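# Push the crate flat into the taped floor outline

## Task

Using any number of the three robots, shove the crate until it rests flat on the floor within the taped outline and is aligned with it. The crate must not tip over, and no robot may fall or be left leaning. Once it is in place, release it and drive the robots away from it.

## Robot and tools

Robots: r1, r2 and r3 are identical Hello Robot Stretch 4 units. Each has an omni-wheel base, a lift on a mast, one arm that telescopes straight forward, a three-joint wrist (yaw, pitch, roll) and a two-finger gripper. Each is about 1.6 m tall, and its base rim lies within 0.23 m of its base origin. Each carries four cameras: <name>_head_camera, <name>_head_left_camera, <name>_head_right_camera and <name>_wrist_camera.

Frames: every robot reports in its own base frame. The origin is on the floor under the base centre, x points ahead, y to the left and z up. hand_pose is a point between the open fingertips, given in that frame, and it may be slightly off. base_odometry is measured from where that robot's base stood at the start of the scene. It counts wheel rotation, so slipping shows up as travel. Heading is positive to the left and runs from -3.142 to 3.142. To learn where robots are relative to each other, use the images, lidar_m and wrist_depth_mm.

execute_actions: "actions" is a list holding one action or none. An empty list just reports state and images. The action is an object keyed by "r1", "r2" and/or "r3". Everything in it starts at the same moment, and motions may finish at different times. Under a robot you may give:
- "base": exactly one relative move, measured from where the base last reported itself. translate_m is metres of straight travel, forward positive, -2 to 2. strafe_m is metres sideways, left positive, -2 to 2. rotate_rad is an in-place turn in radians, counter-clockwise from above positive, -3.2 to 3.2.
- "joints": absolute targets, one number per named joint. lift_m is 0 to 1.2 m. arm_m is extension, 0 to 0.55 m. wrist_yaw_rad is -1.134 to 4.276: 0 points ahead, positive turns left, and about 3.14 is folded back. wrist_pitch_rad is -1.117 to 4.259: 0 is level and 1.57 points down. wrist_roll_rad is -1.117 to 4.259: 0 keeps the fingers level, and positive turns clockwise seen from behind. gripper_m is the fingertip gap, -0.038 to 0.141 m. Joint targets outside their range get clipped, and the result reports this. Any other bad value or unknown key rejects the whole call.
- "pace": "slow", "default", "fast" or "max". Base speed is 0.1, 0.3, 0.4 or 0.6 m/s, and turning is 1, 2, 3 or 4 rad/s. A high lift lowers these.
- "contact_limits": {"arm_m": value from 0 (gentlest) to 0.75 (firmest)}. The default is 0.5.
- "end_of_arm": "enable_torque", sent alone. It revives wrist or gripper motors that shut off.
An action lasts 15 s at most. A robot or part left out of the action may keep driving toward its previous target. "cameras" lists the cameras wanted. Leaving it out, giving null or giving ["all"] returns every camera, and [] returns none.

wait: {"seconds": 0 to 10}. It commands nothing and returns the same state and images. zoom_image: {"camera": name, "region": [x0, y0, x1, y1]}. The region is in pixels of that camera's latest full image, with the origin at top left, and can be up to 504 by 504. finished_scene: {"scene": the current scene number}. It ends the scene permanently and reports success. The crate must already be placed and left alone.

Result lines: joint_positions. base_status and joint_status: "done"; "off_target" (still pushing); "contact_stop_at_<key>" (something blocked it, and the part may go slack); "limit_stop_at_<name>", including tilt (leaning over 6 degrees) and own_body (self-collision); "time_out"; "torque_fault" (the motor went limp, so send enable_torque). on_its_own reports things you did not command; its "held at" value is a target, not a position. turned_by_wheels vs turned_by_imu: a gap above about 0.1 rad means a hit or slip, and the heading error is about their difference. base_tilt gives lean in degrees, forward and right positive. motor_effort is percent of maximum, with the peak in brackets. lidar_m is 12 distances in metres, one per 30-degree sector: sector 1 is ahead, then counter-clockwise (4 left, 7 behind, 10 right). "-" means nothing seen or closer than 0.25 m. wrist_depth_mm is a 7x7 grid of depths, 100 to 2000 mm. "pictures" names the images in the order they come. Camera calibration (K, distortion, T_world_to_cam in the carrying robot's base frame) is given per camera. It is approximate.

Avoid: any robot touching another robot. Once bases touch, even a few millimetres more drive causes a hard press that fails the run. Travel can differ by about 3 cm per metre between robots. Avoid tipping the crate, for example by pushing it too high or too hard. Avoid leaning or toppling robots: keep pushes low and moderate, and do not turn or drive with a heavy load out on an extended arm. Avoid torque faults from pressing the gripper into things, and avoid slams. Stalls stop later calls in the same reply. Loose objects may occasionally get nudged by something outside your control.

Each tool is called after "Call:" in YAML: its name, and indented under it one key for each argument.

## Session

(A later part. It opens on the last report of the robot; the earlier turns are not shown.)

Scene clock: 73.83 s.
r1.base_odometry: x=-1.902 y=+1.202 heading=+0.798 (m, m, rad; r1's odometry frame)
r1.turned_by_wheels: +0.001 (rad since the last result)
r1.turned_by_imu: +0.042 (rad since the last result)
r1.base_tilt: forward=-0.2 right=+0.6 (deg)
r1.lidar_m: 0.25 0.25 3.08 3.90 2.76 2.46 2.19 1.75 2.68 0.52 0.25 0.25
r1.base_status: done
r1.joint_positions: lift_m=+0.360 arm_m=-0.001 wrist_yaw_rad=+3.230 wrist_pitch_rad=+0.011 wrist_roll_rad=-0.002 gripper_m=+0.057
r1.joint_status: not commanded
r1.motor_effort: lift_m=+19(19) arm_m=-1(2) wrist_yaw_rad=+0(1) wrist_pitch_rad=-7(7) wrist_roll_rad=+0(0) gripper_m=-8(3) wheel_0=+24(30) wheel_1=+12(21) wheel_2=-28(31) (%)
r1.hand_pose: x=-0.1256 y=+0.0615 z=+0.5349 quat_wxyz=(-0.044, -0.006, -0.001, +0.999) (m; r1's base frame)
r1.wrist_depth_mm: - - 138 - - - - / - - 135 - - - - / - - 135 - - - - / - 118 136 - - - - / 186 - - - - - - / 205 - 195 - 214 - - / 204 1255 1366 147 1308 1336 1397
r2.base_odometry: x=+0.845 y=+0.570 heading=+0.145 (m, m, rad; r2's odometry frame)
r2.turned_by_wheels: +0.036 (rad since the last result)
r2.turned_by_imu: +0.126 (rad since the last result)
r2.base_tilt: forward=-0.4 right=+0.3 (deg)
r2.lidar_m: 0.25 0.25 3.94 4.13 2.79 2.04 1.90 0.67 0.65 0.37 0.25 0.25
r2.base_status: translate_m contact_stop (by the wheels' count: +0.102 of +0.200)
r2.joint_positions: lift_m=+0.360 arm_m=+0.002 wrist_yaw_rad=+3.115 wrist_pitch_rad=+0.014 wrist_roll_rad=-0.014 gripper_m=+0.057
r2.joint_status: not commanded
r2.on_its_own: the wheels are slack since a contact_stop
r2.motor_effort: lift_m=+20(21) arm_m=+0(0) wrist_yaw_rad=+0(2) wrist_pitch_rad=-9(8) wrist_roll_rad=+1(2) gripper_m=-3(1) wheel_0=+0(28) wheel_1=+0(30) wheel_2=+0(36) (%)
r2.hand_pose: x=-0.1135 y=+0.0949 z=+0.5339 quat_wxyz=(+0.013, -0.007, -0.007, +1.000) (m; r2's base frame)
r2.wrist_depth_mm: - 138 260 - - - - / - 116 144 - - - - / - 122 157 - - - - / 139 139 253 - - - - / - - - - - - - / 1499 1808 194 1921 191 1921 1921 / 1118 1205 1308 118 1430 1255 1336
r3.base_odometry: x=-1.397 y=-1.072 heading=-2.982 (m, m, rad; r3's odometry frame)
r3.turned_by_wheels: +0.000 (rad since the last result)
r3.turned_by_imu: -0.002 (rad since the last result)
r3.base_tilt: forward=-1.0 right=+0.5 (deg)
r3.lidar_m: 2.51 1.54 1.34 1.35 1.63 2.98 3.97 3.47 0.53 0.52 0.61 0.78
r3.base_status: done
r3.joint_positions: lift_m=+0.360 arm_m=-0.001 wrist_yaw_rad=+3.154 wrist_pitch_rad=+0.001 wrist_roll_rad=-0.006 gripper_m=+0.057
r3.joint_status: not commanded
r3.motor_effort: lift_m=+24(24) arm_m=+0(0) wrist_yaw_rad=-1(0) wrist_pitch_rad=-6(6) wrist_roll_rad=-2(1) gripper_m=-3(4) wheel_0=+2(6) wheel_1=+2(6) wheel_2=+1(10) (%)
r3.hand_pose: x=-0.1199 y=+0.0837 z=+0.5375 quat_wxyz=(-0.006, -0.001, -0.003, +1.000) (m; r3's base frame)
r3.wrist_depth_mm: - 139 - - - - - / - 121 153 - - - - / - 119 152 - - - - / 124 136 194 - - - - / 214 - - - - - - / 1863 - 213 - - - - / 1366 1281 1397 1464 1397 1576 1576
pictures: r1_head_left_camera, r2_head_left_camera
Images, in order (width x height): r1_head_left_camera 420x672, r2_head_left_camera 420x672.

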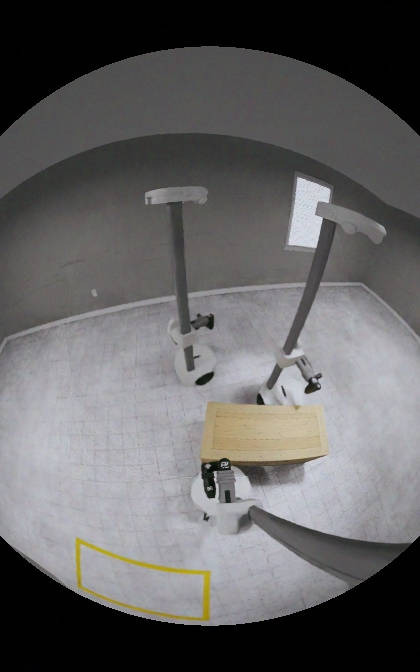

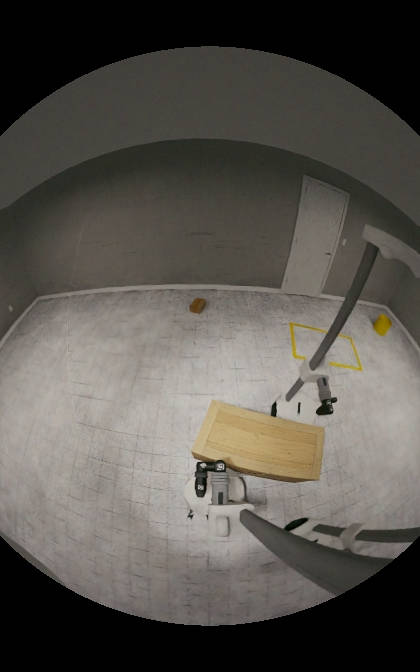

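Call:
execute_actions:
  actions:
    - {"r2":{"base":{"strafe_m":0.15}},"r1":{"base":{"strafe_m":0.13}},"r3":{"base":{"translate_m":0.15}}}
  cameras: []

Call:
execute_actions:
  actions:
    - {"r2":{"base":{"rotate_rad":-0.5}},"r1":{"base":{"rotate_rad":-0.42}}}
  cameras: []

Call:
execute_actions:
  actions:
    - {"r2":{"base":{"translate_m":0.23},"pace":"slow"},"r1":{"base":{"translate_m":0.23},"pace":"slow"},"r3":{"base":{"rotate_rad":-2.7}}}
  cameras: ["r1_head_left_camera","r2_head_left_camera","r3_head_left_camera","r3_head_camera"]

Scene clock: 79.50 s.
r1.base_odometry: x=-1.995 y=+1.293 heading=+0.798 (m, m, rad; r1's odometry frame)
r1.turned_by_wheels: +0.000 (rad since the last result)
r1.turned_by_imu: -0.002 (rad since the last result)
r1.base_tilt: forward=-0.2 right=+0.6 (deg)
r1.lidar_m: 0.25 2.52 3.03 3.78 2.67 2.49 2.22 1.85 1.93 0.56 0.29 0.25
r1.base_status: done
r1.joint_positions: lift_m=+0.360 arm_m=-0.001 wrist_yaw_rad=+3.230 wrist_pitch_rad=+0.011 wrist_roll_rad=-0.002 gripper_m=+0.057
r1.joint_status: not commanded
r1.motor_effort: lift_m=+19(19) arm_m=-1(1) wrist_yaw_rad=+0(0) wrist_pitch_rad=-9(8) wrist_roll_rad=+0(0) gripper_m=-6(3) wheel_0=+2(22) wheel_1=+0(14) wheel_2=+0(28) (%)
r1.hand_pose: x=-0.1256 y=+0.0615 z=+0.5349 quat_wxyz=(-0.044, -0.006, -0.001, +0.999) (m; r1's base frame)
r1.wrist_depth_mm: - - 137 - - - - / - - 136 - - - - / - - 135 - - - - / - 118 136 - - - - / 186 - - - - - - / 205 - 195 - 215 - - / 204 1229 1366 148 1281 1366 1366
r2.base_odometry: x=+0.824 y=+0.719 heading=+0.145 (m, m, rad; r2's odometry frame)
r2.turned_by_wheels: +0.000 (rad since the last result)
r2.turned_by_imu: +0.001 (rad since the last result)
r2.base_tilt: forward=-0.4 right=+0.3 (deg)
r2.lidar_m: 0.25 2.93 3.89 3.96 2.84 2.03 1.93 0.69 0.69 0.44 0.26 0.25
r2.base_status: done
r2.joint_positions: lift_m=+0.360 arm_m=+0.002 wrist_yaw_rad=+3.115 wrist_pitch_rad=+0.014 wrist_roll_rad=-0.014 gripper_m=+0.057
r2.joint_status: not commanded
r2.motor_effort: lift_m=+20(21) arm_m=+0(0) wrist_yaw_rad=+0(0) wrist_pitch_rad=-9(7) wrist_roll_rad=+1(1) gripper_m=-3(4) wheel_0=+0(11) wheel_1=+2(13) wheel_2=+0(1) (%)
r2.hand_pose: x=-0.1135 y=+0.0949 z=+0.5339 quat_wxyz=(+0.013, -0.007, -0.007, +1.000) (m; r2's base frame)
r2.wrist_depth_mm: - 138 262 - - - - / - 115 144 - - - - / - 122 157 - - - - / 139 139 253 - - - - / - - - - - - - / 1499 1756 194 1921 190 1863 1921 / 976 1229 1366 118 1397 1229 1308
r3.base_odometry: x=-1.545 y=-1.096 heading=-2.982 (m, m, rad; r3's odometry frame)
r3.turned_by_wheels: +0.000 (rad since the last result)
r3.turned_by_imu: -0.001 (rad since the last result)
r3.base_tilt: forward=-1.0 right=+0.5 (deg)
r3.lidar_m: 2.46 1.49 1.29 1.27 1.59 2.90 4.13 3.58 0.58 0.62 0.65 4.61
r3.base_status: done
r3.joint_positions: lift_m=+0.360 arm_m=-0.001 wrist_yaw_rad=+3.154 wrist_pitch_rad=+0.001 wrist_roll_rad=-0.006 gripper_m=+0.057
r3.joint_status: not commanded
r3.motor_effort: lift_m=+24(24) arm_m=+0(0) wrist_yaw_rad=+2(2) wrist_pitch_rad=-4(5) wrist_roll_rad=-1(1) gripper_m=-2(5) wheel_0=+2(4) wheel_1=+1(6) wheel_2=-2(10) (%)
r3.hand_pose: x=-0.1199 y=+0.0837 z=+0.5375 quat_wxyz=(-0.006, -0.001, -0.003, +1.000) (m; r3's base frame)
r3.wrist_depth_mm: - 139 - - - - - / - 121 153 - - - - / - 120 152 - - - - / 124 136 193 - - - - / 213 - - - - - - / 1863 - 213 - - - - / 1366 1281 1397 1499 1397 1537 1618
pictures: none
No camera images: the call's "cameras" was empty. Leave "cameras" out to get every camera's image.

Scene clock: 80.77 s.
r1.base_odometry: x=-1.995 y=+1.293 heading=+0.378 (m, m, rad; r1's odometry frame)
r1.turned_by_wheels: -0.420 (rad since the last result)
r1.turned_by_imu: -0.416 (rad since the last result)
r1.base_tilt: forward=-0.2 right=+0.5 (deg)
r1.lidar_m: 0.25 0.27 2.56 3.30 3.77 2.68 2.36 2.21 1.86 2.94 0.45 0.26
r1.base_status: done
r1.joint_positions: lift_m=+0.360 arm_m=-0.001 wrist_yaw_rad=+3.230 wrist_pitch_rad=+0.011 wrist_roll_rad=-0.002 gripper_m=+0.057
r1.joint_status: not commanded
r1.motor_effort: lift_m=+19(19) arm_m=-1(1) wrist_yaw_rad=+1(0) wrist_pitch_rad=-9(8) wrist_roll_rad=+0(0) gripper_m=-4(0) wheel_0=+0(7) wheel_1=-1(5) wheel_2=+2(6) (%)
r1.hand_pose: x=-0.1256 y=+0.0615 z=+0.5349 quat_wxyz=(-0.044, -0.006, -0.001, +0.999) (m; r1's base frame)
r1.wrist_depth_mm: - - 137 - - - - / - - 135 - - - - / - - 135 - - - - / - 118 136 - - - - / 186 - - - - - - / 206 - 195 - 215 - - / 205 1255 1336 148 1281 1397 1397
r2.base_odometry: x=+0.824 y=+0.719 heading=-0.354 (m, m, rad; r2's odometry frame)
r2.turned_by_wheels: -0.500 (rad since the last result)
r2.turned_by_imu: -0.502 (rad since the last result)
r2.base_tilt: forward=-0.3 right=+0.3 (deg)
r2.lidar_m: 0.25 0.25 2.93 4.02 3.97 2.79 2.00 1.92 0.69 0.68 0.43 0.26
r2.base_status: done
r2.joint_positions: lift_m=+0.360 arm_m=+0.002 wrist_yaw_rad=+3.115 wrist_pitch_rad=+0.014 wrist_roll_rad=-0.014 gripper_m=+0.057
r2.joint_status: not commanded
r2.motor_effort: lift_m=+20(21) arm_m=+0(0) wrist_yaw_rad=+2(2) wrist_pitch_rad=-9(10) wrist_roll_rad=+1(2) gripper_m=-3(2) wheel_0=+0(7) wheel_1=+2(10) wheel_2=+0(10) (%)
r2.hand_pose: x=-0.1135 y=+0.0949 z=+0.5339 quat_wxyz=(+0.013, -0.007, -0.007, +1.000) (m; r2's base frame)
r2.wrist_depth_mm: - 138 260 - - - - / - 116 144 - - - - / - 122 157 - - - - / 139 139 254 - - - - / 1708 1863 - - - - - / 1464 1808 193 1921 190 1921 1921 / 1138 1205 1366 118 1397 1255 1336
r3.base_odometry: x=-1.545 y=-1.096 heading=-2.982 (m, m, rad; r3's odometry frame)
r3.turned_by_wheels: +0.000 (rad since the last result)
r3.turned_by_imu: +0.000 (rad since the last result)
r3.base_tilt: forward=-1.0 right=+0.5 (deg)
r3.lidar_m: 2.47 1.47 1.28 1.27 1.55 2.85 4.11 3.59 0.58 0.64 0.67 4.60
r3.base_status: not commanded
r3.joint_positions: lift_m=+0.360 arm_m=-0.001 wrist_yaw_rad=+3.154 wrist_pitch_rad=+0.001 wrist_roll_rad=-0.006 gripper_m=+0.057
r3.joint_status: not commanded
r3.motor_effort: lift_m=+24(24) arm_m=+0(0) wrist_yaw_rad=+0(0) wrist_pitch_rad=-5(5) wrist_roll_rad=-2(2) gripper_m=-3(4) wheel_0=+2(2) wheel_1=+1(1) wheel_2=-2(2) (%)
r3.hand_pose: x=-0.1199 y=+0.0837 z=+0.5375 quat_wxyz=(-0.006, -0.001, -0.003, +1.000) (m; r3's base frame)
r3.wrist_depth_mm: - 140 - - - - - / - 121 153 - - - - / - 120 152 - - - - / 124 136 193 - - - - / 214 - - - - - - / 1863 - 213 - - - - / 1366 1281 1430 1464 1397 1576 1618
pictures: none
No camera images: the call's "cameras" was empty. Leave "cameras" out to get every camera's image.

Scene clock: 83.40 s.
r1.base_odometry: x=-1.941 y=+1.313 heading=+0.386 (m, m, rad; r1's odometry frame)
r1.turned_by_wheels: +0.008 (rad since the last result)
r1.turned_by_imu: +0.000 (rad since the last result)
r1.base_tilt: forward=-0.3 right=+0.7 (deg)
r1.lidar_m: 0.25 0.26 2.50 3.27 3.80 2.71 2.39 2.26 1.84 2.99 0.38 0.26
r1.base_status: translate_m contact_stop (by the wheels' count: +0.058 of +0.230)
r1.joint_positions: lift_m=+0.360 arm_m=-0.001 wrist_yaw_rad=+3.230 wrist_pitch_rad=+0.011 wrist_roll_rad=-0.002 gripper_m=+0.057
r1.joint_status: not commanded
r1.on_its_own: the wheels are slack since a contact_stop
r1.motor_effort: lift_m=+19(19) arm_m=-1(1) wrist_yaw_rad=+0(1) wrist_pitch_rad=-7(10) wrist_roll_rad=+0(0) gripper_m=-2(3) wheel_0=+0(22) wheel_1=+0(27) wheel_2=+0(35) (%)
r1.hand_pose: x=-0.1256 y=+0.0615 z=+0.5349 quat_wxyz=(-0.044, -0.006, -0.001, +0.999) (m; r1's base frame)
r1.wrist_depth_mm: - - 137 - - - - / - - 135 - - - - / - - 135 - - - - / - 118 136 - - - - / 186 - - - - - - / 204 - 195 - 213 - - / 204 1255 1336 147 1281 1366 1366
r2.base_odometry: x=+0.892 y=+0.707 heading=-0.372 (m, m, rad; r2's odometry frame)
r2.turned_by_wheels: -0.018 (rad since the last result)
r2.turned_by_imu: +0.039 (rad since the last result)
r2.base_tilt: forward=-0.4 right=+0.3 (deg)
r2.lidar_m: 0.25 0.25 2.89 4.10 3.95 2.75 2.03 1.98 0.73 0.74 0.31 0.25
r2.base_status: translate_m contact_stop (by the wheels' count: +0.068 of +0.230)
r2.joint_positions: lift_m=+0.360 arm_m=+0.002 wrist_yaw_rad=+3.115 wrist_pitch_rad=+0.014 wrist_roll_rad=-0.014 gripper_m=+0.057
r2.joint_status: not commanded
r2.on_its_own: the wheels are slack since a contact_stop
r2.motor_effort: lift_m=+20(21) arm_m=+0(0) wrist_yaw_rad=+1(1) wrist_pitch_rad=-7(10) wrist_roll_rad=+0(1) gripper_m=-1(4) wheel_0=+0(30) wheel_1=+0(37) wheel_2=+0(35) (%)
r2.hand_pose: x=-0.1135 y=+0.0949 z=+0.5340 quat_wxyz=(+0.013, -0.007, -0.007, +1.000) (m; r2's base frame)
r2.wrist_depth_mm: - 138 260 - - - - / - 115 144 - - - - / - 122 157 - - - - / 139 138 254 - - - - / 1808 1983 - - - - - / 1464 1863 193 1921 191 1921 1921 / 1160 1229 1366 118 1397 1255 1308
r3.base_odometry: x=-1.545 y=-1.096 heading=+0.602 (m, m, rad; r3's odometry frame)
r3.turned_by_wheels: -2.700 (rad since the last result)
r3.turned_by_imu: -2.706 (rad since the last result)
r3.base_tilt: forward=-1.0 right=+0.5 (deg)
r3.lidar_m: 3.61 0.53 0.61 0.67 4.60 2.97 1.54 1.29 1.30 1.51 2.42 4.08
r3.base_status: done
r3.joint_positions: lift_m=+0.360 arm_m=-0.001 wrist_yaw_rad=+3.154 wrist_pitch_rad=+0.001 wrist_roll_rad=-0.006 gripper_m=+0.057
r3.joint_status: not commanded
r3.motor_effort: lift_m=+24(24) arm_m=+0(0) wrist_yaw_rad=-2(0) wrist_pitch_rad=-5(6) wrist_roll_rad=-1(1) gripper_m=-3(8) wheel_0=+2(8) wheel_1=+1(9) wheel_2=+1(7) (%)
r3.hand_pose: x=-0.1199 y=+0.0837 z=+0.5375 quat_wxyz=(-0.006, -0.001, -0.003, +1.000) (m; r3's base frame)
r3.wrist_depth_mm: - 139 1042 - - - - / - 121 153 - - - - / - 119 152 - - - - / 124 136 194 - - - - / 214 1464 1756 - - - - / 1255 1430 213 - - - - / 1255 1281 1397 1499 1366 1576 1618
pictures: r1_head_left_camera, r2_head_left_camera, r3_head_camera, r3_head_left_camera
Images, in order (width x height): r1_head_left_camera 420x672, r2_head_left_camera 420x672, r3_head_camera 420x560, r3_head_left_camera 420x672.

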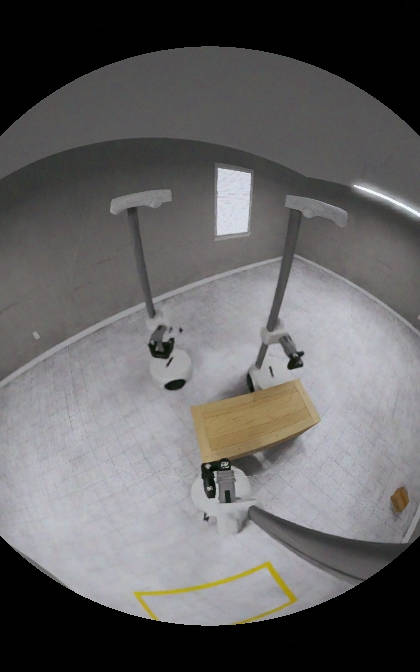

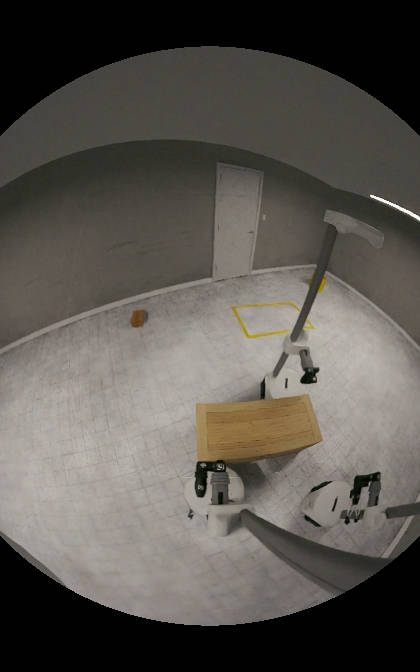

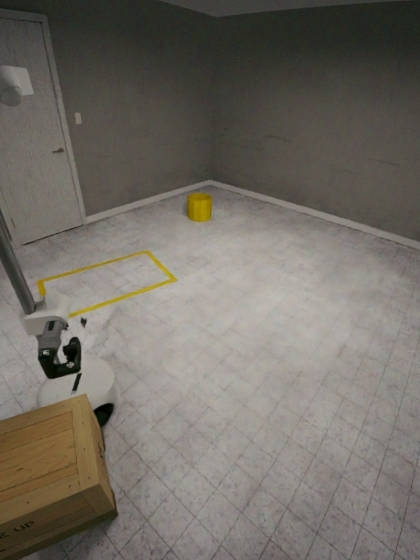

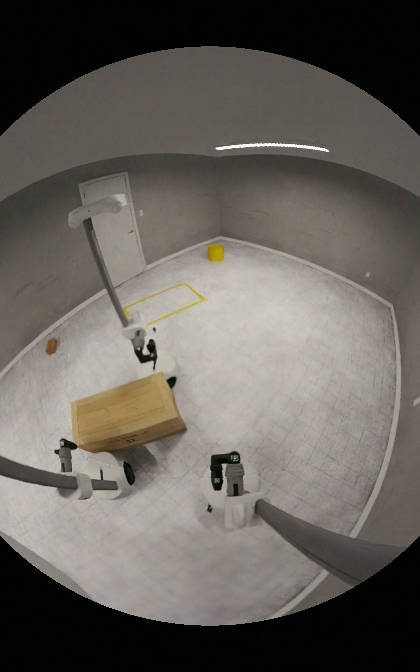

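Call:
execute_actions:
  actions:
    - {"r2":{"base":{"translate_m":0.15},"pace":"slow"},"r1":{"base":{"translate_m":0.15},"pace":"slow"},"r3":{"base":{"strafe_m":0.12}}}
  cameras: ["r1_head_left_camera","r2_head_left_camera","r3_head_left_camera"]

Scene clock: 86.90 s.
r1.base_odometry: x=-1.932 y=+1.317 heading=+0.395 (m, m, rad; r1's odometry frame)
r1.turned_by_wheels: +0.009 (rad since the last result)
r1.turned_by_imu: +0.010 (rad since the last result)
r1.base_tilt: forward=-0.3 right=+0.6 (deg)
r1.lidar_m: 0.25 0.27 2.49 3.28 3.81 2.72 2.40 2.26 1.87 3.04 0.37 0.25
r1.base_status: translate_m contact_stop (by the wheels' count: +0.010 of +0.150)
r1.joint_positions: lift_m=+0.360 arm_m=-0.001 wrist_yaw_rad=+3.230 wrist_pitch_rad=+0.011 wrist_roll_rad=-0.002 gripper_m=+0.057
r1.joint_status: not commanded
r1.on_its_own: the wheels are slack since a contact_stop
r1.motor_effort: lift_m=+19(19) arm_m=-1(1) wrist_yaw_rad=+1(0) wrist_pitch_rad=-9(8) wrist_roll_rad=+0(0) gripper_m=-1(2) wheel_0=+0(27) wheel_1=+0(19) wheel_2=+0(34) (%)
r1.hand_pose: x=-0.1256 y=+0.0615 z=+0.5349 quat_wxyz=(-0.044, -0.006, -0.001, +0.999) (m; r1's base frame)
r1.wrist_depth_mm: - - 137 - - - - / - - 135 - - - - / - - 135 - - - - / - 118 136 - - - - / 186 - - - - - - / 205 - 195 - 214 - - / 204 1255 1336 147 1281 1336 1430
r2.base_odometry: x=+0.909 y=+0.711 heading=-0.348 (m, m, rad; r2's odometry frame)
r2.turned_by_wheels: +0.024 (rad since the last result)
r2.turned_by_imu: +0.063 (rad since the last result)
r2.base_tilt: forward=-0.3 right=+0.4 (deg)
r2.lidar_m: 0.25 0.25 2.93 4.03 3.94 2.64 2.05 2.00 0.64 0.67 0.28 0.25
r2.base_status: translate_m contact_stop (by the wheels' count: +0.014 of +0.150)
r2.joint_positions: lift_m=+0.360 arm_m=+0.002 wrist_yaw_rad=+3.115 wrist_pitch_rad=+0.014 wrist_roll_rad=-0.014 gripper_m=+0.057
r2.joint_status: not commanded
r2.on_its_own: the wheels are slack since a contact_stop
r2.motor_effort: lift_m=+20(20) arm_m=+0(0) wrist_yaw_rad=+0(1) wrist_pitch_rad=-8(9) wrist_roll_rad=+2(1) gripper_m=-2(2) wheel_0=+0(28) wheel_1=+0(31) wheel_2=+0(34) (%)
r2.hand_pose: x=-0.1135 y=+0.0949 z=+0.5340 quat_wxyz=(+0.013, -0.007, -0.007, +1.000) (m; r2's base frame)
r2.wrist_depth_mm: - 138 260 - - - - / - 116 145 - - - - / - 122 157 - - - - / 139 139 254 - - - - / 1808 1983 - - - - - / 1499 1808 193 1863 191 1921 1983 / 1118 1229 1336 118 1397 1229 1308
r3.base_odometry: x=-1.612 y=-0.997 heading=+0.601 (m, m, rad; r3's odometry frame)
r3.turned_by_wheels: +0.000 (rad since the last result)
r3.turned_by_imu: -0.001 (rad since the last result)
r3.base_tilt: forward=-1.0 right=+0.5 (deg)
r3.lidar_m: 3.62 0.46 0.51 0.59 0.71 3.17 1.67 1.39 1.38 1.57 2.57 4.14
r3.base_status: done
r3.joint_positions: lift_m=+0.360 arm_m=-0.001 wrist_yaw_rad=+3.154 wrist_pitch_rad=+0.001 wrist_roll_rad=-0.006 gripper_m=+0.057
r3.joint_status: not commanded
r3.motor_effort: lift_m=+24(24) arm_m=+0(0) wrist_yaw_rad=+0(1) wrist_pitch_rad=-5(5) wrist_roll_rad=-2(2) gripper_m=-4(5) wheel_0=-1(12) wheel_1=-1(9) wheel_2=+0(1) (%)
r3.hand_pose: x=-0.1199 y=+0.0837 z=+0.5375 quat_wxyz=(-0.006, -0.001, -0.003, +1.000) (m; r3's base frame)
r3.wrist_depth_mm: - 139 1078 - - - - / - 121 153 - - - - / - 120 152 - - - - / 124 136 194 - - - - / 214 1499 1921 - - - - / 1308 1499 213 - - - - / 1308 1281 1397 1499 1366 1537 1576
pictures: r1_head_left_camera, r2_head_left_camera, r3_head_left_camera
Images, in order (width x height): r1_head_left_camera 420x672, r2_head_left_camera 420x672, r3_head_left_camera 420x672.

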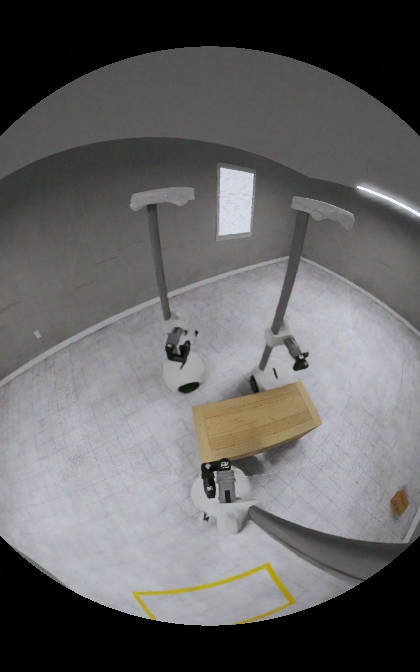

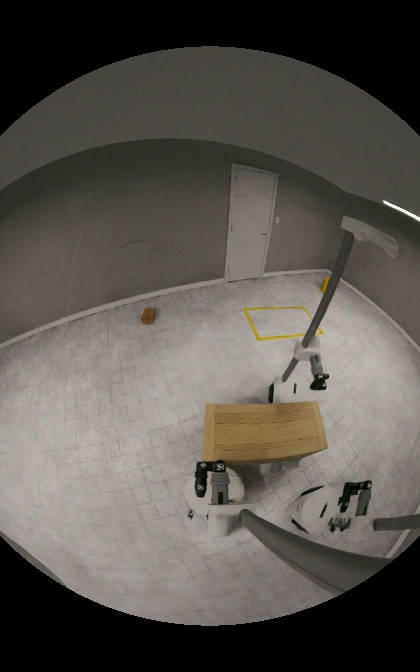

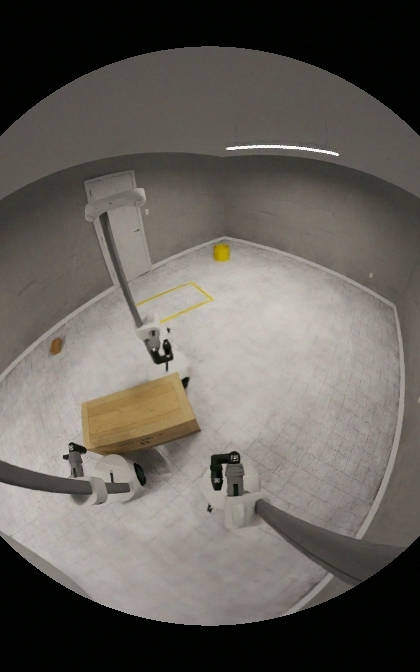

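Call:
execute_actions:
  actions:
    - {"r2":{"base":{"translate_m":-0.03}},"r1":{"base":{"translate_m":-0.06}},"r3":{"base":{"rotate_rad":0.09}}}
  cameras: []

Call:
execute_actions:
  actions:
    - {"r2":{"base":{"rotate_rad":-0.4}},"r1":{"base":{"rotate_rad":-0.33}},"r3":{"base":{"strafe_m":0.2}}}
  cameras: []

Call:
execute_actions:
  actions:
    - {"r1":{"base":{"strafe_m":-1.3},"pace":"max"},"r3":{"base":{"translate_m":0.15}}}
  cameras: ["r1_head_left_camera","r2_head_left_camera","r3_head_left_camera"]

Scene clock: 93.10 s.
r1.base_odometry: x=-1.987 y=+1.294 heading=+0.395 (m, m, rad; r1's odometry frame)
r1.turned_by_wheels: +0.000 (rad since the last result)
r1.turned_by_imu: -0.002 (rad since the last result)
r1.base_tilt: forward=-0.2 right=+0.6 (deg)
r1.lidar_m: 0.26 0.27 2.54 3.33 3.77 2.67 2.36 2.22 1.85 2.97 0.47 0.28
r1.base_status: done
r1.joint_positions: lift_m=+0.360 arm_m=-0.001 wrist_yaw_rad=+3.230 wrist_pitch_rad=+0.011 wrist_roll_rad=-0.002 gripper_m=+0.057
r1.joint_status: not commanded
r1.motor_effort: lift_m=+19(19) arm_m=-1(2) wrist_yaw_rad=+0(0) wrist_pitch_rad=-9(7) wrist_roll_rad=+0(0) gripper_m=-1(6) wheel_0=-1(5) wheel_1=-1(6) wheel_2=-2(9) (%)
r1.hand_pose: x=-0.1256 y=+0.0615 z=+0.5349 quat_wxyz=(-0.044, -0.006, -0.001, +0.999) (m; r1's base frame)
r1.wrist_depth_mm: - - 137 - - - - / - - 135 - - - - / - - 135 - - - - / - 118 136 - - - - / 185 - - - - - - / 204 - 195 - 213 - - / 205 1229 1336 148 1255 1366 1397
r2.base_odometry: x=+0.881 y=+0.722 heading=-0.348 (m, m, rad; r2's odometry frame)
r2.turned_by_wheels: +0.000 (rad since the last result)
r2.turned_by_imu: +0.000 (rad since the last result)
r2.base_tilt: forward=-0.3 right=+0.4 (deg)
r2.lidar_m: 0.25 0.25 2.94 4.00 3.90 2.57 2.02 1.97 0.62 0.65 0.32 0.25
r2.base_status: done
r2.joint_positions: lift_m=+0.360 arm_m=+0.002 wrist_yaw_rad=+3.115 wrist_pitch_rad=+0.014 wrist_roll_rad=-0.014 gripper_m=+0.057
r2.joint_status: not commanded
r2.motor_effort: lift_m=+20(20) arm_m=+0(0) wrist_yaw_rad=+0(1) wrist_pitch_rad=-9(8) wrist_roll_rad=+0(0) gripper_m=-2(2) wheel_0=-2(9) wheel_1=-2(9) wheel_2=-1(9) (%)
r2.hand_pose: x=-0.1135 y=+0.0949 z=+0.5340 quat_wxyz=(+0.013, -0.007, -0.007, +1.000) (m; r2's base frame)
r2.wrist_depth_mm: - 138 262 - - - - / - 116 144 - - - - / - 122 157 - - - - / 139 139 254 - - - - / 1808 1863 - - - - - / 1537 1808 193 1921 190 1921 1921 / 1118 1205 1336 118 1366 1255 1308
r3.base_odometry: x=-1.612 y=-0.997 heading=+0.691 (m, m, rad; r3's odometry frame)
r3.turned_by_wheels: +0.089 (rad since the last result)
r3.turned_by_imu: +0.088 (rad since the last result)
r3.base_tilt: forward=-1.0 right=+0.5 (deg)
r3.lidar_m: 1.05 0.47 0.53 0.61 4.51 2.72 1.54 1.37 1.38 1.68 3.05 4.18
r3.base_status: done
r3.joint_positions: lift_m=+0.360 arm_m=-0.001 wrist_yaw_rad=+3.154 wrist_pitch_rad=+0.001 wrist_roll_rad=-0.006 gripper_m=+0.057
r3.joint_status: not commanded
r3.motor_effort: lift_m=+24(24) arm_m=+0(0) wrist_yaw_rad=+0(0) wrist_pitch_rad=-5(5) wrist_roll_rad=-1(2) gripper_m=-2(4) wheel_0=-2(7) wheel_1=-3(7) wheel_2=-3(6) (%)
r3.hand_pose: x=-0.1199 y=+0.0837 z=+0.5375 quat_wxyz=(-0.006, -0.001, -0.003, +1.000) (m; r3's base frame)
r3.wrist_depth_mm: - 139 1042 - - - - / - 121 153 - - - - / - 119 152 - - - - / 124 136 193 - - - - / 214 1499 1808 - - - - / 1281 1464 213 - - - - / 1281 1281 1430 1499 1366 1576 1661
pictures: none
No camera images: the call's "cameras" was empty. Leave "cameras" out to get every camera's image.

Scene clock: 95.03 s.
r1.base_odometry: x=-1.988 y=+1.294 heading=+0.065 (m, m, rad; r1's odometry frame)
r1.turned_by_wheels: -0.330 (rad since the last result)
r1.turned_by_imu: -0.327 (rad since the last result)
r1.base_tilt: forward=-0.2 right=+0.7 (deg)
r1.lidar_m: 0.26 0.25 2.49 2.73 3.82 3.76 2.65 2.22 2.23 1.85 3.67 0.35
r1.base_status: done
r1.joint_positions: lift_m=+0.360 arm_m=-0.001 wrist_yaw_rad=+3.230 wrist_pitch_rad=+0.011 wrist_roll_rad=-0.002 gripper_m=+0.057
r1.joint_status: not commanded
r1.motor_effort: lift_m=+19(19) arm_m=-1(1) wrist_yaw_rad=+0(0) wrist_pitch_rad=-7(7) wrist_roll_rad=+0(0) gripper_m=-3(4) wheel_0=+3(8) wheel_1=+1(4) wheel_2=+0(6) (%)
r1.hand_pose: x=-0.1256 y=+0.0615 z=+0.5349 quat_wxyz=(-0.044, -0.006, -0.001, +0.999) (m; r1's base frame)
r1.wrist_depth_mm: - - 137 - - - - / - - 135 - - - - / - - 135 - - - - / - 118 136 - - - - / 186 - - - - - - / 204 - 196 - 213 - - / 204 1229 1336 148 1308 1366 1397
r2.base_odometry: x=+0.881 y=+0.722 heading=-0.748 (m, m, rad; r2's odometry frame)
r2.turned_by_wheels: -0.399 (rad since the last result)
r2.turned_by_imu: -0.401 (rad since the last result)
r2.base_tilt: forward=-0.2 right=+0.5 (deg)
r2.lidar_m: 0.26 0.25 2.77 3.14 3.93 3.93 2.35 1.99 1.98 0.41 0.46 0.30
r2.base_status: done
r2.joint_positions: lift_m=+0.360 arm_m=+0.002 wrist_yaw_rad=+3.115 wrist_pitch_rad=+0.014 wrist_roll_rad=-0.014 gripper_m=+0.057
r2.joint_status: not commanded
r2.motor_effort: lift_m=+21(20) arm_m=+0(0) wrist_yaw_rad=+1(0) wrist_pitch_rad=-9(9) wrist_roll_rad=+2(1) gripper_m=-2(2) wheel_0=+2(9) wheel_1=+4(10) wheel_2=+1(8) (%)
r2.hand_pose: x=-0.1135 y=+0.0949 z=+0.5340 quat_wxyz=(+0.013, -0.007, -0.007, +1.000) (m; r2's base frame)
r2.wrist_depth_mm: - 138 260 - - - - / - 116 144 - - - - / - 122 157 - - - - / 139 138 254 - - - - / 1756 - - - - - - / 1537 1863 193 1921 191 1921 1983 / 1138 1229 1336 118 1366 1229 1281
r3.base_odometry: x=-1.740 y=-0.843 heading=+0.691 (m, m, rad; r3's odometry frame)
r3.turned_by_wheels: +0.000 (rad since the last result)
r3.turned_by_imu: +0.000 (rad since the last result)
r3.base_tilt: forward=-0.9 right=+0.5 (deg)
r3.lidar_m: 0.42 0.40 0.48 0.42 0.48 2.99 1.75 1.53 1.53 1.80 3.36 4.33
r3.base_status: done
r3.joint_positions: lift_m=+0.360 arm_m=-0.001 wrist_yaw_rad=+3.154 wrist_pitch_rad=+0.001 wrist_roll_rad=-0.006 gripper_m=+0.057
r3.joint_status: not commanded
r3.motor_effort: lift_m=+24(24) arm_m=+0(0) wrist_yaw_rad=-2(1) wrist_pitch_rad=-5(6) wrist_roll_rad=+0(1) gripper_m=-2(3) wheel_0=+0(8) wheel_1=+0(9) wheel_2=+0(3) (%)
r3.hand_pose: x=-0.1199 y=+0.0837 z=+0.5375 quat_wxyz=(-0.006, -0.001, -0.003, +1.000) (m; r3's base frame)
r3.wrist_depth_mm: - 140 1118 - - - - / - 121 154 - - - - / - 119 152 - - - - / 124 136 194 - - - - / 213 1618 1983 - - - - / 1397 1618 213 - - - - / 1366 1336 1397 1537 1366 1537 1576
pictures: none
No camera images: the call's "cameras" was empty. Leave "cameras" out to get every camera's image.

Scene clock: 98.80 s.
r1.base_odometry: x=-1.902 y=-0.003 heading=+0.065 (m, m, rad; r1's odometry frame)
r1.turned_by_wheels: +0.000 (rad since the last result)
r1.turned_by_imu: -0.002 (rad since the last result)
r1.base_tilt: forward=-0.2 right=+0.6 (deg)
r1.lidar_m: 4.50 1.14 0.94 1.32 4.62 3.13 1.54 1.21 0.57 0.57 1.98 4.17
r1.base_status: done
r1.joint_positions: lift_m=+0.360 arm_m=-0.001 wrist_yaw_rad=+3.230 wrist_pitch_rad=+0.011 wrist_roll_rad=-0.002 gripper_m=+0.057
r1.joint_status: not commanded
r1.motor_effort: lift_m=+19(19) arm_m=-1(2) wrist_yaw_rad=+0(0) wrist_pitch_rad=-9(9) wrist_roll_rad=+0(0) gripper_m=-4(3) wheel_0=-1(14) wheel_1=-1(11) wheel_2=+1(2) (%)
r1.hand_pose: x=-0.1256 y=+0.0615 z=+0.5349 quat_wxyz=(-0.044, -0.006, -0.001, +0.999) (m; r1's base frame)
r1.wrist_depth_mm: - - 137 - - - - / - - 135 - - - - / - - 135 - - - - / - 118 136 - - - - / 185 1229 1576 - - - - / 204 1281 195 1808 215 - - / 205 1205 1336 147 1308 1397 1336
r2.base_odometry: x=+0.881 y=+0.722 heading=-0.748 (m, m, rad; r2's odometry frame)
r2.turned_by_wheels: +0.000 (rad since the last result)
r2.turned_by_imu: +0.000 (rad since the last result)
r2.base_tilt: forward=-0.4 right=+0.3 (deg)
r2.lidar_m: 0.25 0.25 1.54 3.16 3.94 3.95 2.34 1.98 1.98 0.42 0.43 0.29
r2.base_status: not commanded
r2.joint_positions: lift_m=+0.360 arm_m=+0.002 wrist_yaw_rad=+3.115 wrist_pitch_rad=+0.014 wrist_roll_rad=-0.014 gripper_m=+0.057
r2.joint_status: not commanded
r2.motor_effort: lift_m=+20(20) arm_m=+0(0) wrist_yaw_rad=+0(1) wrist_pitch_rad=-7(8) wrist_roll_rad=+2(1) gripper_m=-3(4) wheel_0=+2(2) wheel_1=+4(4) wheel_2=+1(1) (%)
r2.hand_pose: x=-0.1135 y=+0.0949 z=+0.5340 quat_wxyz=(+0.013, -0.007, -0.007, +1.000) (m; r2's base frame)
r2.wrist_depth_mm: - 138 262 - - - - / - 116 144 - - - - / - 122 156 - - - - / 139 139 253 - - - - / 1808 - - - - - - / 1499 1863 193 1921 190 1921 1863 / 1138 1205 1336 118 1397 1229 1308
r3.base_odometry: x=-1.624 y=-0.748 heading=+0.691 (m, m, rad; r3's odometry frame)
r3.turned_by_wheels: +0.000 (rad since the last result)
r3.turned_by_imu: -0.001 (rad since the last result)
r3.base_tilt: forward=-1.0 right=+0.5 (deg)
r3.lidar_m: 0.28 0.26 0.32 0.43 0.42 3.12 1.89 1.63 1.64 1.94 3.57 4.23
r3.base_status: done
r3.joint_positions: lift_m=+0.360 arm_m=-0.001 wrist_yaw_rad=+3.154 wrist_pitch_rad=+0.001 wrist_roll_rad=-0.006 gripper_m=+0.057
r3.joint_status: not commanded
r3.motor_effort: lift_m=+24(24) arm_m=+0(0) wrist_yaw_rad=+0(1) wrist_pitch_rad=-6(5) wrist_roll_rad=-2(0) gripper_m=-3(1) wheel_0=+3(5) wheel_1=+1(7) wheel_2=-1(10) (%)
r3.hand_pose: x=-0.1199 y=+0.0837 z=+0.5375 quat_wxyz=(-0.006, -0.001, -0.003, +1.000) (m; r3's base frame)
r3.wrist_depth_mm: - 140 - - - - - / - 121 153 - - - - / - 120 152 - - - - / 124 136 193 - - - - / 213 1756 - - - - - / 1499 1708 213 - - - - / 1366 1281 1430 1499 1366 1576 1618
pictures: r1_head_left_camera, r2_head_left_camera, r3_head_left_camera
Images, in order (width x height): r1_head_left_camera 420x672, r2_head_left_camera 420x672, r3_head_left_camera 420x672.

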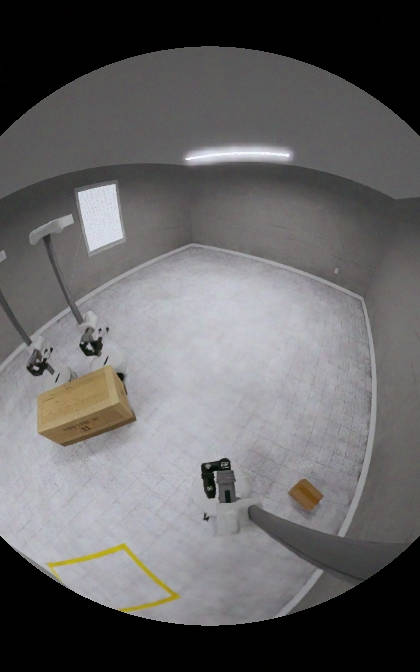

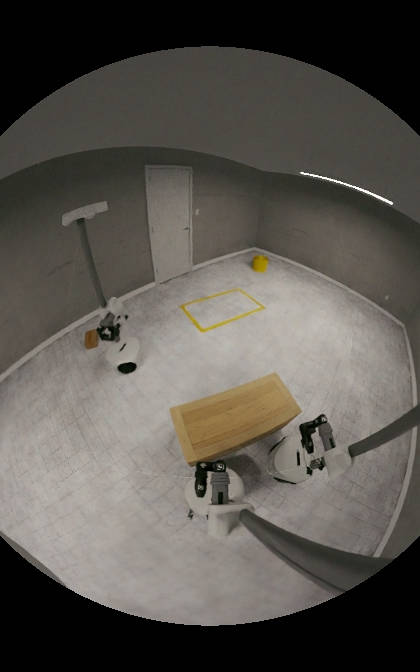

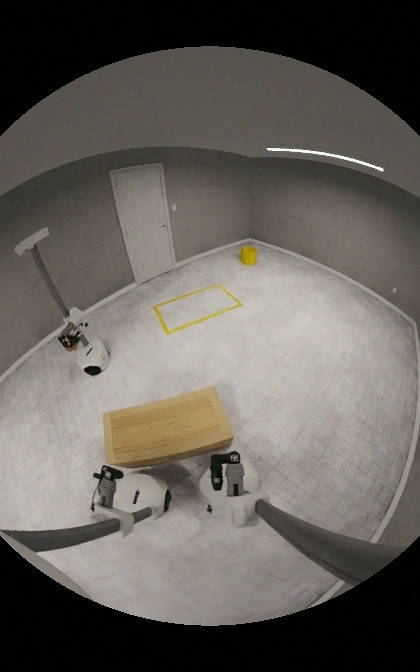

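Call:
execute_actions:
  actions:
    - {"r2":{"base":{"rotate_rad":0.1}},"r1":{"base":{"rotate_rad":1.5},"pace":"fast"},"r3":{"base":{"translate_m":0.03}}}
  cameras: []

Call:
execute_actions:
  actions:
    - {"r2":{"base":{"translate_m":0.3},"pace":"slow"},"r3":{"base":{"translate_m":0.3},"pace":"slow"}}
  cameras: ["r1_head_left_camera","r2_head_left_camera","r3_head_left_camera"]

Scene clock: 103.17 s.
r1.base_odometry: x=-1.902 y=-0.003 heading=+1.565 (m, m, rad; r1's odometry frame)
r1.turned_by_wheels: +1.500 (rad since the last result)
r1.turned_by_imu: +1.481 (rad since the last result)
r1.base_tilt: forward=-0.3 right=+0.7 (deg)
r1.lidar_m: 1.18 4.67 3.11 1.64 1.22 0.63 0.57 1.80 4.17 4.39 1.38 0.92
r1.base_status: done
r1.joint_positions: lift_m=+0.360 arm_m=-0.001 wrist_yaw_rad=+3.230 wrist_pitch_rad=+0.011 wrist_roll_rad=-0.002 gripper_m=+0.057
r1.joint_status: not commanded
r1.motor_effort: lift_m=+19(19) arm_m=-1(1) wrist_yaw_rad=+0(0) wrist_pitch_rad=-7(10) wrist_roll_rad=+0(0) gripper_m=+0(2) wheel_0=-2(6) wheel_1=-1(8) wheel_2=+1(7) (%)
r1.hand_pose: x=-0.1256 y=+0.0615 z=+0.5349 quat_wxyz=(-0.044, -0.006, -0.001, +0.999) (m; r1's base frame)
r1.wrist_depth_mm: - - 137 1618 1336 1160 1025 / - - 135 1576 1336 1160 1025 / - - 135 1464 1336 1182 1025 / - 118 136 1499 1308 1138 1025 / 186 - 1808 1537 1281 1138 1025 / 204 - 195 1537 215 1138 1042 / 204 1255 1308 147 1255 1098 1008
r2.base_odometry: x=+0.881 y=+0.722 heading=-0.648 (m, m, rad; r2's odometry frame)
r2.turned_by_wheels: +0.099 (rad since the last result)
r2.turned_by_imu: +0.100 (rad since the last result)
r2.base_tilt: forward=-0.3 right=+0.4 (deg)
r2.lidar_m: 0.25 0.25 2.76 3.35 3.93 3.57 2.25 1.97 2.00 0.43 0.46 0.26
r2.base_status: done
r2.joint_positions: lift_m=+0.360 arm_m=+0.002 wrist_yaw_rad=+3.115 wrist_pitch_rad=+0.014 wrist_roll_rad=-0.014 gripper_m=+0.057
r2.joint_status: not commanded
r2.motor_effort: lift_m=+20(20) arm_m=+0(0) wrist_yaw_rad=+1(0) wrist_pitch_rad=-10(8) wrist_roll_rad=+1(1) gripper_m=-2(2) wheel_0=-1(5) wheel_1=-4(3) wheel_2=-3(9) (%)
r2.hand_pose: x=-0.1135 y=+0.0949 z=+0.5340 quat_wxyz=(+0.013, -0.007, -0.007, +1.000) (m; r2's base frame)
r2.wrist_depth_mm: - 138 262 - - - - / - 115 144 - - - - / - 122 157 - - - - / 139 139 253 - - - - / 1756 - - - - - - / 1499 1808 193 1921 191 1921 1983 / 1138 1229 1308 118 1397 1229 1308
r3.base_odometry: x=-1.601 y=-0.728 heading=+0.691 (m, m, rad; r3's odometry frame)
r3.turned_by_wheels: +0.000 (rad since the last result)
r3.turned_by_imu: -0.001 (rad since the last result)
r3.base_tilt: forward=-1.0 right=+0.5 (deg)
r3.lidar_m: 0.26 0.25 0.30 0.43 0.45 3.15 1.90 1.65 1.66 1.97 3.61 4.22
r3.base_status: done
r3.joint_positions: lift_m=+0.360 arm_m=-0.001 wrist_yaw_rad=+3.154 wrist_pitch_rad=+0.001 wrist_roll_rad=-0.006 gripper_m=+0.057
r3.joint_status: not commanded
r3.motor_effort: lift_m=+24(24) arm_m=+0(0) wrist_yaw_rad=+0(1) wrist_pitch_rad=-5(6) wrist_roll_rad=-2(1) gripper_m=-4(3) wheel_0=+2(8) wheel_1=+1(6) wheel_2=-1(10) (%)
r3.hand_pose: x=-0.1199 y=+0.0837 z=+0.5375 quat_wxyz=(-0.006, -0.001, -0.003, +1.000) (m; r3's base frame)
r3.wrist_depth_mm: - 139 - - - - - / - 121 154 - - - - / - 120 152 - - - - / 124 136 193 - - - - / 213 1756 - - - - - / 1537 1756 213 - - - - / 1366 1281 1366 1464 1366 1576 1618
pictures: none
No camera images: the call's "cameras" was empty. Leave "cameras" out to get every camera's image.

Scene clock: 105.17 s.
r1.base_odometry: x=-1.902 y=-0.003 heading=+1.565 (m, m, rad; r1's odometry frame)
r1.turned_by_wheels: +0.000 (rad since the last result)
r1.turned_by_imu: -0.001 (rad since the last result)
r1.base_tilt: forward=-0.4 right=+0.6 (deg)
r1.lidar_m: 1.15 4.66 3.08 1.65 1.23 0.64 0.55 1.79 4.18 4.38 1.33 0.92
r1.base_status: not commanded
r1.joint_positions: lift_m=+0.360 arm_m=-0.001 wrist_yaw_rad=+3.230 wrist_pitch_rad=+0.011 wrist_roll_rad=-0.002 gripper_m=+0.057
r1.joint_status: not commanded
r1.motor_effort: lift_m=+19(19) arm_m=-2(1) wrist_yaw_rad=+0(0) wrist_pitch_rad=-8(10) wrist_roll_rad=+0(0) gripper_m=-2(4) wheel_0=-1(2) wheel_1=-1(1) wheel_2=+0(1) (%)
r1.hand_pose: x=-0.1256 y=+0.0615 z=+0.5349 quat_wxyz=(-0.044, -0.006, -0.001, +0.999) (m; r1's base frame)
r1.wrist_depth_mm: - - 137 1576 1281 1138 1042 / - - 135 1537 1336 1138 1025 / - - 135 1464 1336 1160 1008 / - 118 136 1464 1308 1138 1025 / 185 - 1756 1576 1336 1138 1025 / 204 - 195 1499 214 1138 1025 / 205 1255 1336 148 1229 1078 1025
r2.base_odometry: x=+0.915 y=+0.699 heading=-0.691 (m, m, rad; r2's odometry frame)
r2.turned_by_wheels: -0.042 (rad since the last result)
r2.turned_by_imu: -0.040 (rad since the last result)
r2.base_tilt: forward=-0.3 right=+0.4 (deg)
r2.lidar_m: 0.25 0.25 2.74 3.21 3.95 3.91 2.33 1.99 2.02 0.47 0.45 0.25
r2.base_status: translate_m contact_stop (by the wheels' count: +0.041 of +0.300)
r2.joint_positions: lift_m=+0.360 arm_m=+0.002 wrist_yaw_rad=+3.115 wrist_pitch_rad=+0.014 wrist_roll_rad=-0.014 gripper_m=+0.057
r2.joint_status: not commanded
r2.on_its_own: the wheels are slack since a contact_stop
r2.motor_effort: lift_m=+20(21) arm_m=+0(0) wrist_yaw_rad=-1(0) wrist_pitch_rad=-8(8) wrist_roll_rad=+1(1) gripper_m=-2(3) wheel_0=+0(30) wheel_1=+0(34) wheel_2=+0(37) (%)
r2.hand_pose: x=-0.1135 y=+0.0950 z=+0.5340 quat_wxyz=(+0.013, -0.007, -0.007, +1.000) (m; r2's base frame)
r2.wrist_depth_mm: - 138 262 - - - - / - 115 144 - - - - / - 122 157 - - - - / 139 139 254 - - - - / 1808 - - - - - - / 1499 1808 193 1921 190 1983 1921 / 1118 1205 1308 118 1397 1255 1336
r3.base_odometry: x=-1.539 y=-0.678 heading=+0.682 (m, m, rad; r3's odometry frame)
r3.turned_by_wheels: -0.009 (rad since the last result)
r3.turned_by_imu: -0.017 (rad since the last result)
r3.base_tilt: forward=-0.9 right=+0.5 (deg)
r3.lidar_m: 0.25 0.25 0.25 0.35 0.44 3.38 1.99 1.71 1.72 2.01 3.61 4.16
r3.base_status: translate_m contact_stop (by the wheels' count: +0.080 of +0.300)
r3.joint_positions: lift_m=+0.360 arm_m=-0.001 wrist_yaw_rad=+3.154 wrist_pitch_rad=+0.001 wrist_roll_rad=-0.006 gripper_m=+0.057
r3.joint_status: not commanded
r3.on_its_own: the wheels are slack since a contact_stop
r3.motor_effort: lift_m=+22(24) arm_m=+0(0) wrist_yaw_rad=+0(1) wrist_pitch_rad=-6(6) wrist_roll_rad=-2(2) gripper_m=-4(4) wheel_0=+0(22) wheel_1=+0(22) wheel_2=+0(34) (%)
r3.hand_pose: x=-0.1199 y=+0.0837 z=+0.5376 quat_wxyz=(-0.006, -0.001, -0.003, +1.000) (m; r3's base frame)
r3.wrist_depth_mm: - 140 - - - - - / - 121 153 - - - - / - 119 152 - - - - / 124 136 193 - - - - / 214 1756 - - - - - / 1576 1808 213 - - - - / 1397 1281 1430 1499 1397 1576 1618
pictures: r1_head_left_camera, r2_head_left_camera, r3_head_left_camera
Images, in order (width x height): r1_head_left_camera 420x672, r2_head_left_camera 420x672, r3_head_left_camera 420x672.

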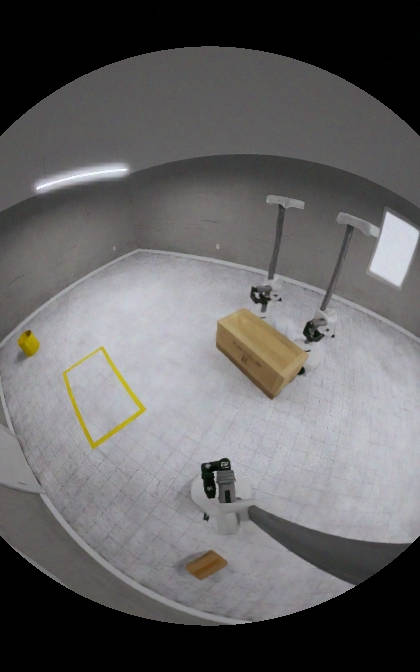

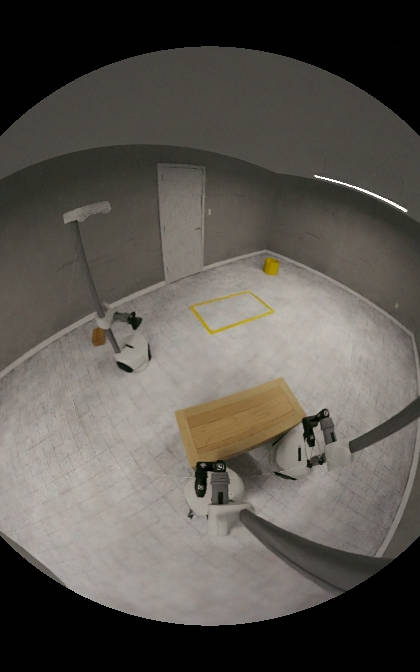

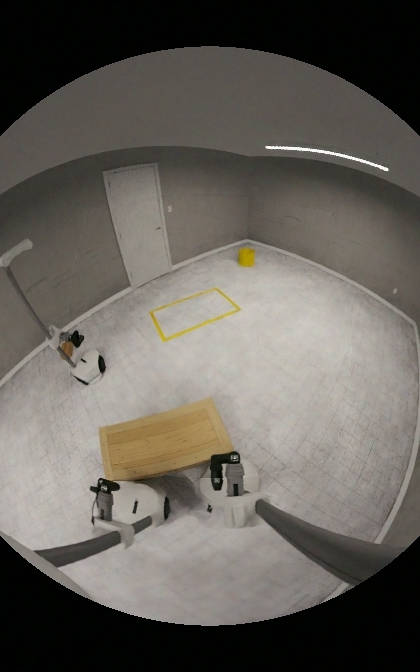

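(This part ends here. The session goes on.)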